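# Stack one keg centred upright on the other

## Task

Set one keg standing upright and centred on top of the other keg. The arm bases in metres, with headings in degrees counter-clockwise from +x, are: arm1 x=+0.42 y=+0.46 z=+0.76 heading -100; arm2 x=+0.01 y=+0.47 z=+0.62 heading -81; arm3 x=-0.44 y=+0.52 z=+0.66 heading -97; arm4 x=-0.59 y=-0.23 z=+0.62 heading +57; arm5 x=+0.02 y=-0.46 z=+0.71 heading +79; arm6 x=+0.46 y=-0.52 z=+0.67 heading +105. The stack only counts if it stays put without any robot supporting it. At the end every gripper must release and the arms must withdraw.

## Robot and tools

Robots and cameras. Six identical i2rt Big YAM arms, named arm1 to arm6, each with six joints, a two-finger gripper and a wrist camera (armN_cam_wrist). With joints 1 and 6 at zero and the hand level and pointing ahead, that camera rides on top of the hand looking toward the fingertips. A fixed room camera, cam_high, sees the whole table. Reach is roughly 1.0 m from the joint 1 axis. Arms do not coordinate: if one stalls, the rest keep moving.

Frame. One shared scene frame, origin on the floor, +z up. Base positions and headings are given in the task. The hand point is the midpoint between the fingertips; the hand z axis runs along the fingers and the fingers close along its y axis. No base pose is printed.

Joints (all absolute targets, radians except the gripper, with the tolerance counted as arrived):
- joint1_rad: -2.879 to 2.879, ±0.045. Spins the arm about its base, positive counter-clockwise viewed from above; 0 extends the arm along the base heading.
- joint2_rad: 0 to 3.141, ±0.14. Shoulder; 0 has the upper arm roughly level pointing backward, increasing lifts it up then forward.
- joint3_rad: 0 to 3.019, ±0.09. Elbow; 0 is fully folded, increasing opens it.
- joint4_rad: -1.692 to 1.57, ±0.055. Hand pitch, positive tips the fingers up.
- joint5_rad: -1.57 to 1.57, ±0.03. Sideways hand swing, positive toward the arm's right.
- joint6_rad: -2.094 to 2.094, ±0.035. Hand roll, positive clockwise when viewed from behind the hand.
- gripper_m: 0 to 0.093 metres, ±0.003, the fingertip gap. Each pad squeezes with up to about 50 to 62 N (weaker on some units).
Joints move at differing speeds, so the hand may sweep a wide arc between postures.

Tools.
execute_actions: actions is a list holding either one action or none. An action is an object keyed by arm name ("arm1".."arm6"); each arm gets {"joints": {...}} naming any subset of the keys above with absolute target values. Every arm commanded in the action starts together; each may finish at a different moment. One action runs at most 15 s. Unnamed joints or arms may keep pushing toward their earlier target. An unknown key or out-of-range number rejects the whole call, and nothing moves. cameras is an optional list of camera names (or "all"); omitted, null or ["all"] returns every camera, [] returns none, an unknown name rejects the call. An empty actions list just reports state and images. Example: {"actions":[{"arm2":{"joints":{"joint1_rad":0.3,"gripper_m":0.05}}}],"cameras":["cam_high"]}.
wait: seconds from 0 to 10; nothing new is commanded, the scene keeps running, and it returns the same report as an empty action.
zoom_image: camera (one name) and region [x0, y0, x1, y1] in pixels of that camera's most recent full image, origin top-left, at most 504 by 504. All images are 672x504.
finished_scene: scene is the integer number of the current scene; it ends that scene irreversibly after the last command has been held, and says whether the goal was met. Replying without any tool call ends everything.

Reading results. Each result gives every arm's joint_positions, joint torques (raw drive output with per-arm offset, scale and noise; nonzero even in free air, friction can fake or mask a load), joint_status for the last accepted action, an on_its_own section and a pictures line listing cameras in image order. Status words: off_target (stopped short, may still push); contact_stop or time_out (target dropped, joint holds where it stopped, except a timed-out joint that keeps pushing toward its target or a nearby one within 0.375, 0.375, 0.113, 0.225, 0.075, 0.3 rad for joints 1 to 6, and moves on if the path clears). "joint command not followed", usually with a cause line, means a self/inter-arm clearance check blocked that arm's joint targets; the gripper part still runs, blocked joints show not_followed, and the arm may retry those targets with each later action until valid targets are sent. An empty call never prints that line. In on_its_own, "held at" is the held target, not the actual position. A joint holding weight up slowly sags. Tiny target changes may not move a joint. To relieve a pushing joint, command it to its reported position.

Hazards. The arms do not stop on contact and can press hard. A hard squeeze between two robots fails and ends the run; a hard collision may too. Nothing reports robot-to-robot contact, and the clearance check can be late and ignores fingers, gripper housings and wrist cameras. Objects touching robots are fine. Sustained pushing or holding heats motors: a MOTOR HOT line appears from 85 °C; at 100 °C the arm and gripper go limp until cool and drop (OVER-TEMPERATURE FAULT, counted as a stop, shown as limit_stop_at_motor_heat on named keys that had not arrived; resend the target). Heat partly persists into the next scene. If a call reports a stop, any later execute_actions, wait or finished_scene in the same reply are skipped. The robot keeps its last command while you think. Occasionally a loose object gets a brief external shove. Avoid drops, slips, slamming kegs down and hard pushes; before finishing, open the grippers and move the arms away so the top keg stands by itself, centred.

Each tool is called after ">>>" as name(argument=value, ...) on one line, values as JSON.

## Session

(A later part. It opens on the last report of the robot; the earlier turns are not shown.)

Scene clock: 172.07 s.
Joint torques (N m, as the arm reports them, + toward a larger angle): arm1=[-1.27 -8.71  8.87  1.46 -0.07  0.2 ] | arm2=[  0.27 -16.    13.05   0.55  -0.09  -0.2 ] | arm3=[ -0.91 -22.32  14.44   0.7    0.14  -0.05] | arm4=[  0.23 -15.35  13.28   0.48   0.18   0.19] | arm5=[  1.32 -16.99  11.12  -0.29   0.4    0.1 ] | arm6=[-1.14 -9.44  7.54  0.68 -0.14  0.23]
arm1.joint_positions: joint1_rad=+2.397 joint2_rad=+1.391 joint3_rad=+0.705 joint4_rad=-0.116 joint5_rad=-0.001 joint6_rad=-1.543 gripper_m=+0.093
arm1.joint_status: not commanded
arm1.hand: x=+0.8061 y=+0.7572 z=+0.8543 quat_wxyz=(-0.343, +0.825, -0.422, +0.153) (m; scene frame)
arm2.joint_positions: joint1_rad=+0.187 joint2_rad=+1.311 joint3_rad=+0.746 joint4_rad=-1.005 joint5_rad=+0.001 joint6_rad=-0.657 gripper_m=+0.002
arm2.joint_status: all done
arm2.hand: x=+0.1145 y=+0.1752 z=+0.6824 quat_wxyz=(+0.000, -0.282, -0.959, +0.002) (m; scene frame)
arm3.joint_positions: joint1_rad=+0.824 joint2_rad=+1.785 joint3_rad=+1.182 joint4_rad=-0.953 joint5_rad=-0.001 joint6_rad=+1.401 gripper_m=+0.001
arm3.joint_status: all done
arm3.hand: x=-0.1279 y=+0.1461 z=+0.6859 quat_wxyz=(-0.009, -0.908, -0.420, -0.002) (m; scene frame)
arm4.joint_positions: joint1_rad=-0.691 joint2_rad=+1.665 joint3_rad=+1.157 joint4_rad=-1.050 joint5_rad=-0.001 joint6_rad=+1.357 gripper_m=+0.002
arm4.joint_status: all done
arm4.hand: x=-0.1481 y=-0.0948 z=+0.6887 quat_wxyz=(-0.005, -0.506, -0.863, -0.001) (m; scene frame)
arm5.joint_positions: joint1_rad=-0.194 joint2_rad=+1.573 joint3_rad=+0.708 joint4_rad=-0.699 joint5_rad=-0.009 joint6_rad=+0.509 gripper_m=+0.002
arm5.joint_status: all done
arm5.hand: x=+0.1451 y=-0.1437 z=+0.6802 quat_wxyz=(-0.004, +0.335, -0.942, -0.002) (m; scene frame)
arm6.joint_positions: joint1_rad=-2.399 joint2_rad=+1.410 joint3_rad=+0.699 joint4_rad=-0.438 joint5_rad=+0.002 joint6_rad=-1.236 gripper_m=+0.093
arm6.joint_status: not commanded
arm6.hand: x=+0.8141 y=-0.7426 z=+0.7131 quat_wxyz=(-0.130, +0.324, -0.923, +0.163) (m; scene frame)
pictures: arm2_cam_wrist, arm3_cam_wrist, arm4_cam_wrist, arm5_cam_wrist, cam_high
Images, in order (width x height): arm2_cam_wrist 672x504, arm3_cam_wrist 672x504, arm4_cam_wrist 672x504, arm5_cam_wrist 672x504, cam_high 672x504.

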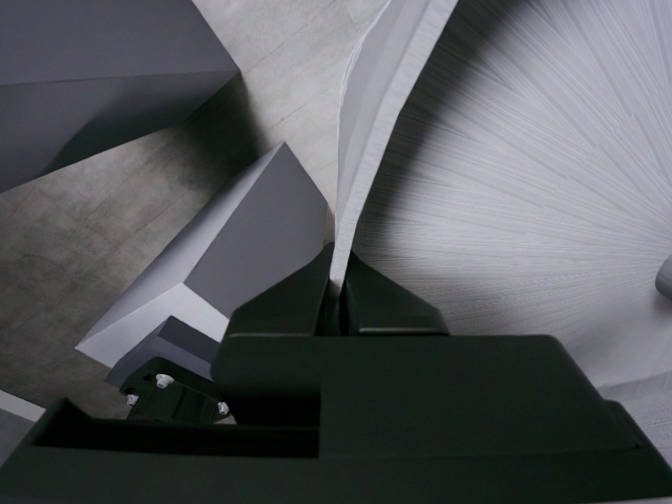

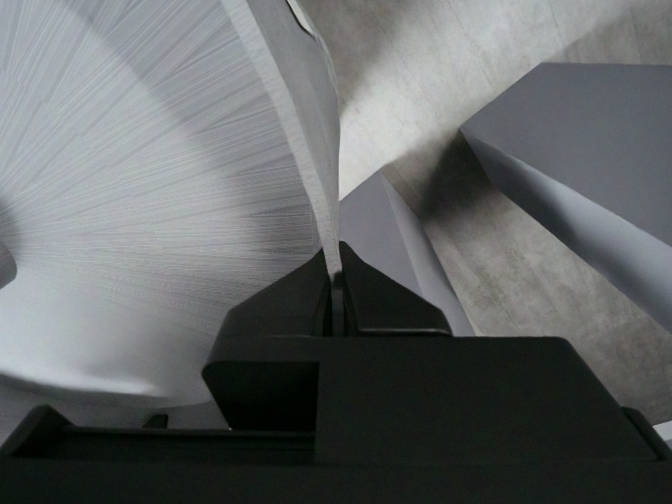

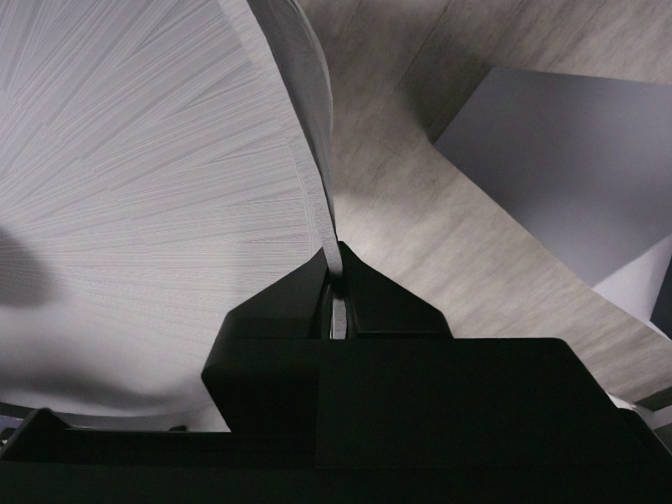

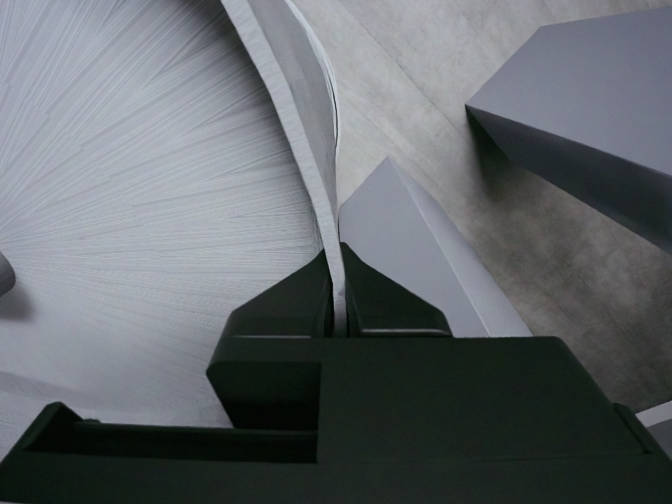

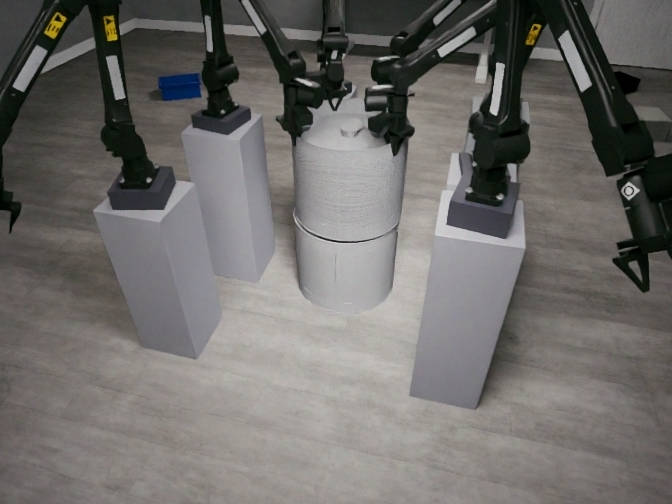

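Level by lowering 3 and 4 first, then unload gradually.

>>> execute_actions(actions=[{"arm2":{"joints":{"joint2_rad":1.255,"joint3_rad":0.81,"joint4_rad":-0.98}},"arm3":{"joints":{"joint2_rad":1.725,"joint3_rad":1.24,"joint4_rad":-0.925}},"arm4":{"joints":{"joint2_rad":1.625,"joint3_rad":1.21,"joint4_rad":-1.005}}}], cameras=["arm5_cam_wrist"])

>>> execute_actions(actions=[{"arm2":{"joints":{"joint2_rad":1.29,"joint3_rad":0.78}},"arm3":{"joints":{"joint2_rad":1.765,"joint3_rad":1.215}},"arm4":{"joints":{"joint2_rad":1.66,"joint3_rad":1.185}},"arm5":{"joints":{"joint2_rad":1.5,"joint3_rad":0.76,"joint4_rad":-0.68}}}], cameras=[])

>>> execute_actions(actions=[{"arm2":{"joints":{"joint2_rad":1.325,"joint3_rad":0.745}},"arm3":{"joints":{"joint2_rad":1.805,"joint3_rad":1.185}},"arm4":{"joints":{"joint2_rad":1.69,"joint3_rad":1.155}},"arm5":{"joints":{"joint2_rad":1.59,"joint3_rad":0.715}}}], cameras=["arm2_cam_wrist","arm3_cam_wrist","arm4_cam_wrist","arm5_cam_wrist","cam_high"])

Scene clock: 186.20 s.
Joint torques (N m, as the arm reports them, + toward a larger angle): arm1=[-1.29 -8.71  8.86  1.48 -0.08  0.2 ] | arm2=[  0.4  -15.25  12.74   0.6    0.26  -0.16] | arm3=[ -0.15 -22.23  13.62   0.35   0.35  -0.06] | arm4=[  0.4  -13.98  12.67   0.75  -0.26   0.19] | arm5=[  1.35 -17.2   11.33  -0.31  -0.21   0.11] | arm6=[-1.16 -9.43  7.54  0.68 -0.14  0.23]
arm1.joint_positions: joint1_rad=+2.397 joint2_rad=+1.391 joint3_rad=+0.705 joint4_rad=-0.116 joint5_rad=-0.001 joint6_rad=-1.543 gripper_m=+0.093
arm1.joint_status: not commanded
arm1.hand: x=+0.8061 y=+0.7572 z=+0.8543 quat_wxyz=(-0.343, +0.825, -0.422, +0.153) (m; scene frame)
arm2.joint_positions: joint1_rad=+0.187 joint2_rad=+1.318 joint3_rad=+0.739 joint4_rad=-0.979 joint5_rad=-0.010 joint6_rad=-0.657 gripper_m=+0.002
arm2.joint_status: all done
arm2.hand: x=+0.1174 y=+0.1730 z=+0.6784 quat_wxyz=(-0.008, -0.282, -0.959, +0.004) (m; scene frame)
arm3.joint_positions: joint1_rad=+0.824 joint2_rad=+1.799 joint3_rad=+1.175 joint4_rad=-0.921 joint5_rad=-0.007 joint6_rad=+1.401 gripper_m=+0.001
arm3.joint_status: all done
arm3.hand: x=-0.1253 y=+0.1445 z=+0.6769 quat_wxyz=(-0.013, -0.908, -0.420, -0.006) (m; scene frame)
arm4.joint_positions: joint1_rad=-0.692 joint2_rad=+1.675 joint3_rad=+1.148 joint4_rad=-1.023 joint5_rad=+0.010 joint6_rad=+1.357 gripper_m=+0.002
arm4.joint_status: all done
arm4.hand: x=-0.1455 y=-0.0962 z=+0.6813 quat_wxyz=(-0.012, -0.506, -0.863, +0.000) (m; scene frame)
arm5.joint_positions: joint1_rad=-0.195 joint2_rad=+1.573 joint3_rad=+0.706 joint4_rad=-0.698 joint5_rad=+0.006 joint6_rad=+0.509 gripper_m=+0.002
arm5.joint_status: not commanded
arm5.hand: x=+0.1474 y=-0.1458 z=+0.6795 quat_wxyz=(-0.010, +0.335, -0.942, +0.003) (m; scene frame)
arm6.joint_positions: joint1_rad=-2.399 joint2_rad=+1.410 joint3_rad=+0.699 joint4_rad=-0.438 joint5_rad=+0.002 joint6_rad=-1.236 gripper_m=+0.093
arm6.joint_status: not commanded
arm6.hand: x=+0.8141 y=-0.7426 z=+0.7131 quat_wxyz=(-0.130, +0.324, -0.923, +0.163) (m; scene frame)
pictures: arm5_cam_wrist
Images, in order (width x height): arm5_cam_wrist 672x504.

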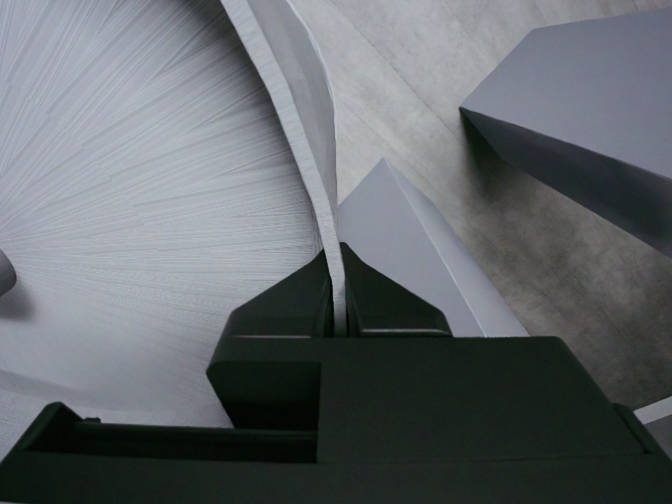

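Scene clock: 186.80 s.
Joint torques (N m, as the arm reports them, + toward a larger angle): arm1=[-1.31 -8.72  8.87  1.47 -0.08  0.2 ] | arm2=[ -0.77 -12.75  10.66   0.06   0.15  -0.19] | arm3=[ -0.27 -19.01  12.03   0.17   0.28  -0.1 ] | arm4=[  0.66 -12.07  11.04   0.38   0.01   0.2 ] | arm5=[  1.9  -14.5    9.38  -0.28   0.07   0.13] | arm6=[-1.15 -9.41  7.55  0.69 -0.13  0.23]
arm1.joint_positions: joint1_rad=+2.397 joint2_rad=+1.391 joint3_rad=+0.705 joint4_rad=-0.116 joint5_rad=-0.001 joint6_rad=-1.543 gripper_m=+0.093
arm1.joint_status: not commanded
arm1.hand: x=+0.8061 y=+0.7572 z=+0.8543 quat_wxyz=(-0.343, +0.825, -0.422, +0.153) (m; scene frame)
arm2.joint_positions: joint1_rad=+0.190 joint2_rad=+1.337 joint3_rad=+0.734 joint4_rad=-0.968 joint5_rad=-0.005 joint6_rad=-0.657 gripper_m=+0.002
arm2.joint_status: all done
arm2.hand: x=+0.1172 y=+0.1743 z=+0.6710 quat_wxyz=(-0.002, -0.280, -0.960, +0.000) (m; scene frame)
arm3.joint_positions: joint1_rad=+0.824 joint2_rad=+1.807 joint3_rad=+1.170 joint4_rad=-0.912 joint5_rad=-0.007 joint6_rad=+1.401 gripper_m=+0.001
arm3.joint_status: all done
arm3.hand: x=-0.1261 y=+0.1453 z=+0.6719 quat_wxyz=(-0.011, -0.908, -0.420, -0.005) (m; scene frame)
arm4.joint_positions: joint1_rad=-0.695 joint2_rad=+1.684 joint3_rad=+1.141 joint4_rad=-1.009 joint5_rad=+0.003 joint6_rad=+1.355 gripper_m=+0.002
arm4.joint_status: all done
arm4.hand: x=-0.1458 y=-0.0968 z=+0.6753 quat_wxyz=(-0.009, -0.507, -0.862, -0.002) (m; scene frame)
arm5.joint_positions: joint1_rad=-0.200 joint2_rad=+1.597 joint3_rad=+0.696 joint4_rad=-0.664 joint5_rad=-0.001 joint6_rad=+0.505 gripper_m=+0.002
arm5.joint_status: all done
arm5.hand: x=+0.1476 y=-0.1468 z=+0.6697 quat_wxyz=(-0.007, +0.334, -0.942, +0.001) (m; scene frame)
arm6.joint_positions: joint1_rad=-2.399 joint2_rad=+1.410 joint3_rad=+0.699 joint4_rad=-0.438 joint5_rad=+0.002 joint6_rad=-1.236 gripper_m=+0.093
arm6.joint_status: not commanded
arm6.hand: x=+0.8141 y=-0.7426 z=+0.7131 quat_wxyz=(-0.130, +0.324, -0.923, +0.163) (m; scene frame)
pictures: none
No camera images: the call's "cameras" was empty. Leave "cameras" out to get every camera's image.

Scene clock: 187.43 s.
Joint torques (N m, as the arm reports them, + toward a larger angle): arm1=[-1.32 -8.75  8.86  1.47 -0.07  0.2 ] | arm2=[ -1.19 -10.76   8.06   0.16   0.07  -0.22] | arm3=[ -0.03 -16.     9.05   0.17   0.34  -0.12] | arm4=[  0.66 -10.35   8.53   0.29   0.02   0.22] | arm5=[ 2.3  -9.48  6.37 -0.34  0.08  0.15] | arm6=[-1.14 -9.44  7.55  0.68 -0.14  0.23]
arm1.joint_positions: joint1_rad=+2.397 joint2_rad=+1.391 joint3_rad=+0.705 joint4_rad=-0.116 joint5_rad=-0.001 joint6_rad=-1.543 gripper_m=+0.093
arm1.joint_status: not commanded
arm1.hand: x=+0.8061 y=+0.7572 z=+0.8543 quat_wxyz=(-0.343, +0.825, -0.422, +0.153) (m; scene frame)
arm2.joint_positions: joint1_rad=+0.193 joint2_rad=+1.341 joint3_rad=+0.733 joint4_rad=-0.966 joint5_rad=-0.005 joint6_rad=-0.657 gripper_m=+0.002
arm2.joint_status: all done
arm2.hand: x=+0.1177 y=+0.1750 z=+0.6693 quat_wxyz=(-0.001, -0.279, -0.960, -0.002) (m; scene frame)
arm3.joint_positions: joint1_rad=+0.825 joint2_rad=+1.810 joint3_rad=+1.170 joint4_rad=-0.912 joint5_rad=-0.006 joint6_rad=+1.401 gripper_m=+0.001
arm3.joint_status: all done
arm3.hand: x=-0.1260 y=+0.1460 z=+0.6703 quat_wxyz=(-0.010, -0.908, -0.420, -0.004) (m; scene frame)
arm4.joint_positions: joint1_rad=-0.696 joint2_rad=+1.686 joint3_rad=+1.140 joint4_rad=-1.008 joint5_rad=+0.003 joint6_rad=+1.354 gripper_m=+0.002
arm4.joint_status: all done
arm4.hand: x=-0.1458 y=-0.0973 z=+0.6740 quat_wxyz=(-0.008, -0.507, -0.862, -0.001) (m; scene frame)
arm5.joint_positions: joint1_rad=-0.202 joint2_rad=+1.604 joint3_rad=+0.694 joint4_rad=-0.662 joint5_rad=-0.001 joint6_rad=+0.503 gripper_m=+0.002
arm5.joint_status: all done
arm5.hand: x=+0.1477 y=-0.1487 z=+0.6671 quat_wxyz=(-0.005, +0.334, -0.943, +0.003) (m; scene frame)
arm6.joint_positions: joint1_rad=-2.399 joint2_rad=+1.410 joint3_rad=+0.699 joint4_rad=-0.438 joint5_rad=+0.002 joint6_rad=-1.236 gripper_m=+0.093
arm6.joint_status: not commanded
arm6.hand: x=+0.8141 y=-0.7426 z=+0.7131 quat_wxyz=(-0.130, +0.324, -0.923, +0.163) (m; scene frame)
pictures: arm2_cam_wrist, arm3_cam_wrist, arm4_cam_wrist, arm5_cam_wrist, cam_high
Images, in order (width x height): arm2_cam_wrist 672x504, arm3_cam_wrist 672x504, arm4_cam_wrist 672x504, arm5_cam_wrist 672x504, cam_high 672x504.

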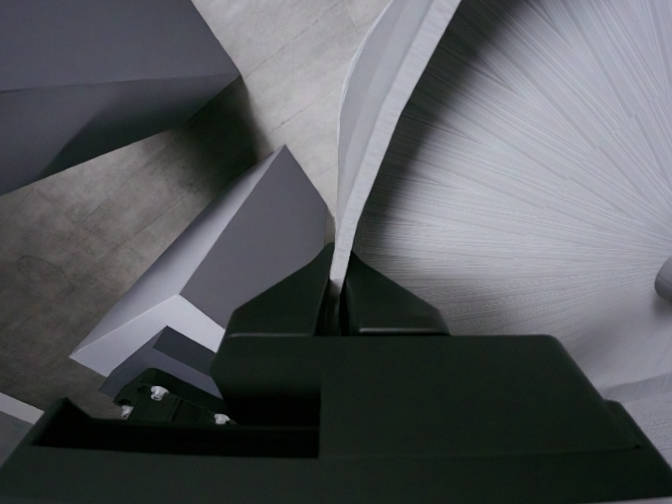

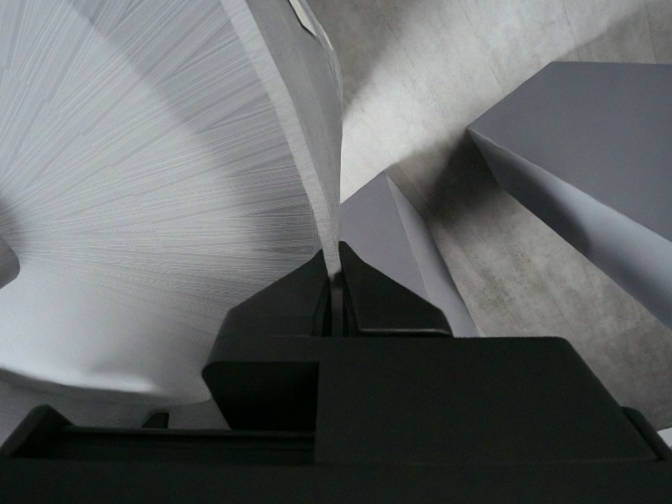

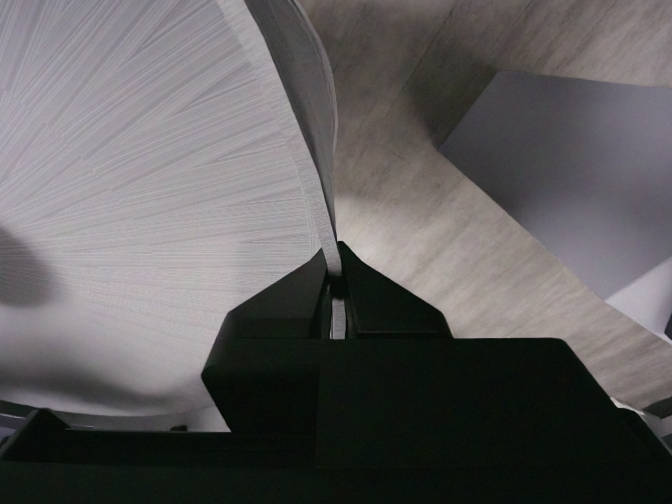

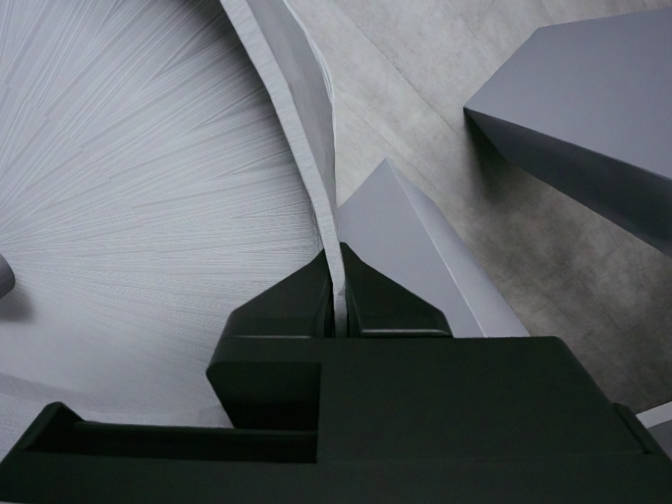

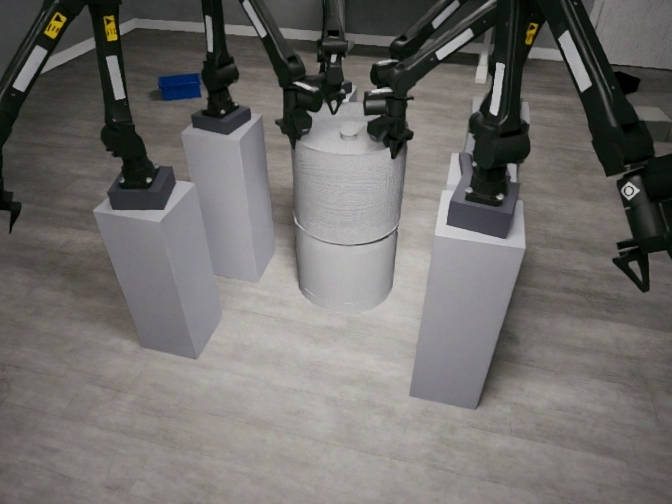

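>>> execute_actions(actions=[{"arm2":{"joints":{"gripper_m":0.093}},"arm3":{"joints":{"gripper_m":0.093}},"arm4":{"joints":{"gripper_m":0.093}},"arm5":{"joints":{"gripper_m":0.093,"joint4_rad":-0.71}}}], cameras=[])

>>> execute_actions(actions=[{"arm2":{"joints":{"joint2_rad":0.7}},"arm3":{"joints":{"joint2_rad":1.0}},"arm4":{"joints":{"joint2_rad":0.9}},"arm5":{"joints":{"joint2_rad":0.8}}}], cameras=["cam_high"])

Scene clock: 196.43 s.
Joint torques (N m, as the arm reports them, + toward a larger angle): arm1=[-1.32 -8.77  8.88  1.47 -0.08  0.2 ] | arm2=[ -0.2  -10.15   8.06   0.13  -0.01  -0.18] | arm3=[  0.03 -16.49   9.05  -0.06   0.22  -0.04] | arm4=[  0.73 -10.56   8.54   0.28   0.05   0.21] | arm5=[ 1.98 -9.06  6.39  0.01  0.05  0.09] | arm6=[-1.16 -9.42  7.54  0.68 -0.14  0.23]
arm1.joint_positions: joint1_rad=+2.397 joint2_rad=+1.391 joint3_rad=+0.705 joint4_rad=-0.116 joint5_rad=-0.001 joint6_rad=-1.543 gripper_m=+0.093
arm1.joint_status: not commanded
arm1.hand: x=+0.8061 y=+0.7572 z=+0.8543 quat_wxyz=(-0.343, +0.825, -0.422, +0.153) (m; scene frame)
arm2.joint_positions: joint1_rad=+0.190 joint2_rad=+1.339 joint3_rad=+0.733 joint4_rad=-0.967 joint5_rad=-0.002 joint6_rad=-0.657 gripper_m=+0.093
arm2.joint_status: all done
arm2.hand: x=+0.1163 y=+0.1745 z=+0.6699 quat_wxyz=(+0.000, -0.281, -0.960, -0.001) (m; scene frame)
arm3.joint_positions: joint1_rad=+0.825 joint2_rad=+1.810 joint3_rad=+1.170 joint4_rad=-0.917 joint5_rad=-0.003 joint6_rad=+1.402 gripper_m=+0.093
arm3.joint_status: all done
arm3.hand: x=-0.1273 y=+0.1464 z=+0.6703 quat_wxyz=(-0.008, -0.908, -0.419, -0.002) (m; scene frame)
arm4.joint_positions: joint1_rad=-0.696 joint2_rad=+1.686 joint3_rad=+1.140 joint4_rad=-1.008 joint5_rad=+0.002 joint6_rad=+1.355 gripper_m=+0.093
arm4.joint_status: all done
arm4.hand: x=-0.1459 y=-0.0971 z=+0.6740 quat_wxyz=(-0.008, -0.507, -0.862, -0.001) (m; scene frame)
arm5.joint_positions: joint1_rad=-0.200 joint2_rad=+1.602 joint3_rad=+0.694 joint4_rad=-0.702 joint5_rad=+0.000 joint6_rad=+0.511 gripper_m=+0.093
arm5.joint_status: all done
arm5.hand: x=+0.1436 y=-0.1572 z=+0.6679 quat_wxyz=(+0.007, +0.331, -0.943, +0.017) (m; scene frame)
arm6.joint_positions: joint1_rad=-2.399 joint2_rad=+1.410 joint3_rad=+0.699 joint4_rad=-0.438 joint5_rad=+0.002 joint6_rad=-1.236 gripper_m=+0.093
arm6.joint_status: not commanded
arm6.hand: x=+0.8141 y=-0.7426 z=+0.7131 quat_wxyz=(-0.130, +0.324, -0.923, +0.163) (m; scene frame)
pictures: none
No camera images: the call's "cameras" was empty. Leave "cameras" out to get every camera's image.

Scene clock: 197.97 s.
Joint torques (N m, as the arm reports them, + toward a larger angle): arm1=[-1.34 -8.68  8.87  1.46 -0.08  0.21] | arm2=[ 0.18 -1.32 10.44  0.87  0.01 -0.11] | arm3=[-0.15 -4.27 11.88  1.56  0.09 -0.22] | arm4=[ 0.67 -2.34 10.81  1.41  0.04  0.14] | arm5=[ 2.12 -2.08 10.31  1.56  0.03  0.07] | arm6=[-1.15 -9.43  7.54  0.68 -0.14  0.23]
arm1.joint_positions: joint1_rad=+2.397 joint2_rad=+1.391 joint3_rad=+0.705 joint4_rad=-0.116 joint5_rad=-0.001 joint6_rad=-1.543 gripper_m=+0.093
arm1.joint_status: not commanded
arm1.hand: x=+0.8061 y=+0.7572 z=+0.8543 quat_wxyz=(-0.343, +0.825, -0.422, +0.153) (m; scene frame)
arm2.joint_positions: joint1_rad=+0.190 joint2_rad=+0.696 joint3_rad=+0.733 joint4_rad=-0.967 joint5_rad=-0.002 joint6_rad=-0.657 gripper_m=+0.093
arm2.joint_status: all done
arm2.hand: x=+0.1129 y=+0.1850 z=+0.8611 quat_wxyz=(-0.186, -0.266, -0.911, +0.255) (m; scene frame)
arm3.joint_positions: joint1_rad=+0.825 joint2_rad=+0.991 joint3_rad=+1.170 joint4_rad=-0.919 joint5_rad=-0.003 joint6_rad=+1.402 gripper_m=+0.093
arm3.joint_status: all done
arm3.hand: x=-0.1647 y=+0.1929 z=+1.0484 quat_wxyz=(-0.391, -0.830, -0.385, -0.106) (m; scene frame)
arm4.joint_positions: joint1_rad=-0.696 joint2_rad=+0.893 joint3_rad=+1.140 joint4_rad=-1.008 joint5_rad=+0.002 joint6_rad=+1.355 gripper_m=+0.093
arm4.joint_status: all done
arm4.hand: x=-0.2196 y=-0.1165 z=+1.0115 quat_wxyz=(-0.270, -0.465, -0.793, -0.285) (m; scene frame)
arm5.joint_positions: joint1_rad=-0.200 joint2_rad=+0.795 joint3_rad=+0.694 joint4_rad=-0.704 joint5_rad=+0.000 joint6_rad=+0.511 gripper_m=+0.093
arm5.joint_status: all done
arm5.hand: x=+0.1510 y=-0.1300 z=+0.9403 quat_wxyz=(-0.252, +0.309, -0.874, -0.277) (m; scene frame)
arm6.joint_positions: joint1_rad=-2.399 joint2_rad=+1.410 joint3_rad=+0.699 joint4_rad=-0.438 joint5_rad=+0.002 joint6_rad=-1.236 gripper_m=+0.093
arm6.joint_status: not commanded
arm6.hand: x=+0.8141 y=-0.7426 z=+0.7131 quat_wxyz=(-0.130, +0.324, -0.923, +0.163) (m; scene frame)
pictures: cam_high
Images, in order (width x height): cam_high 672x504.

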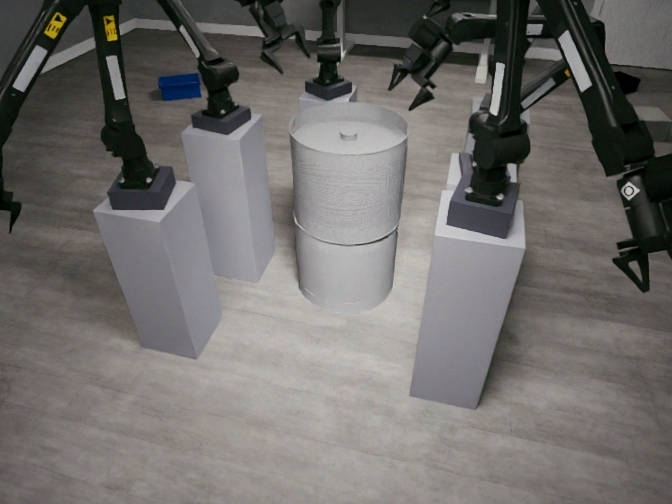

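>>> finished_scene(scene=2)

The scene is finished: the task was done.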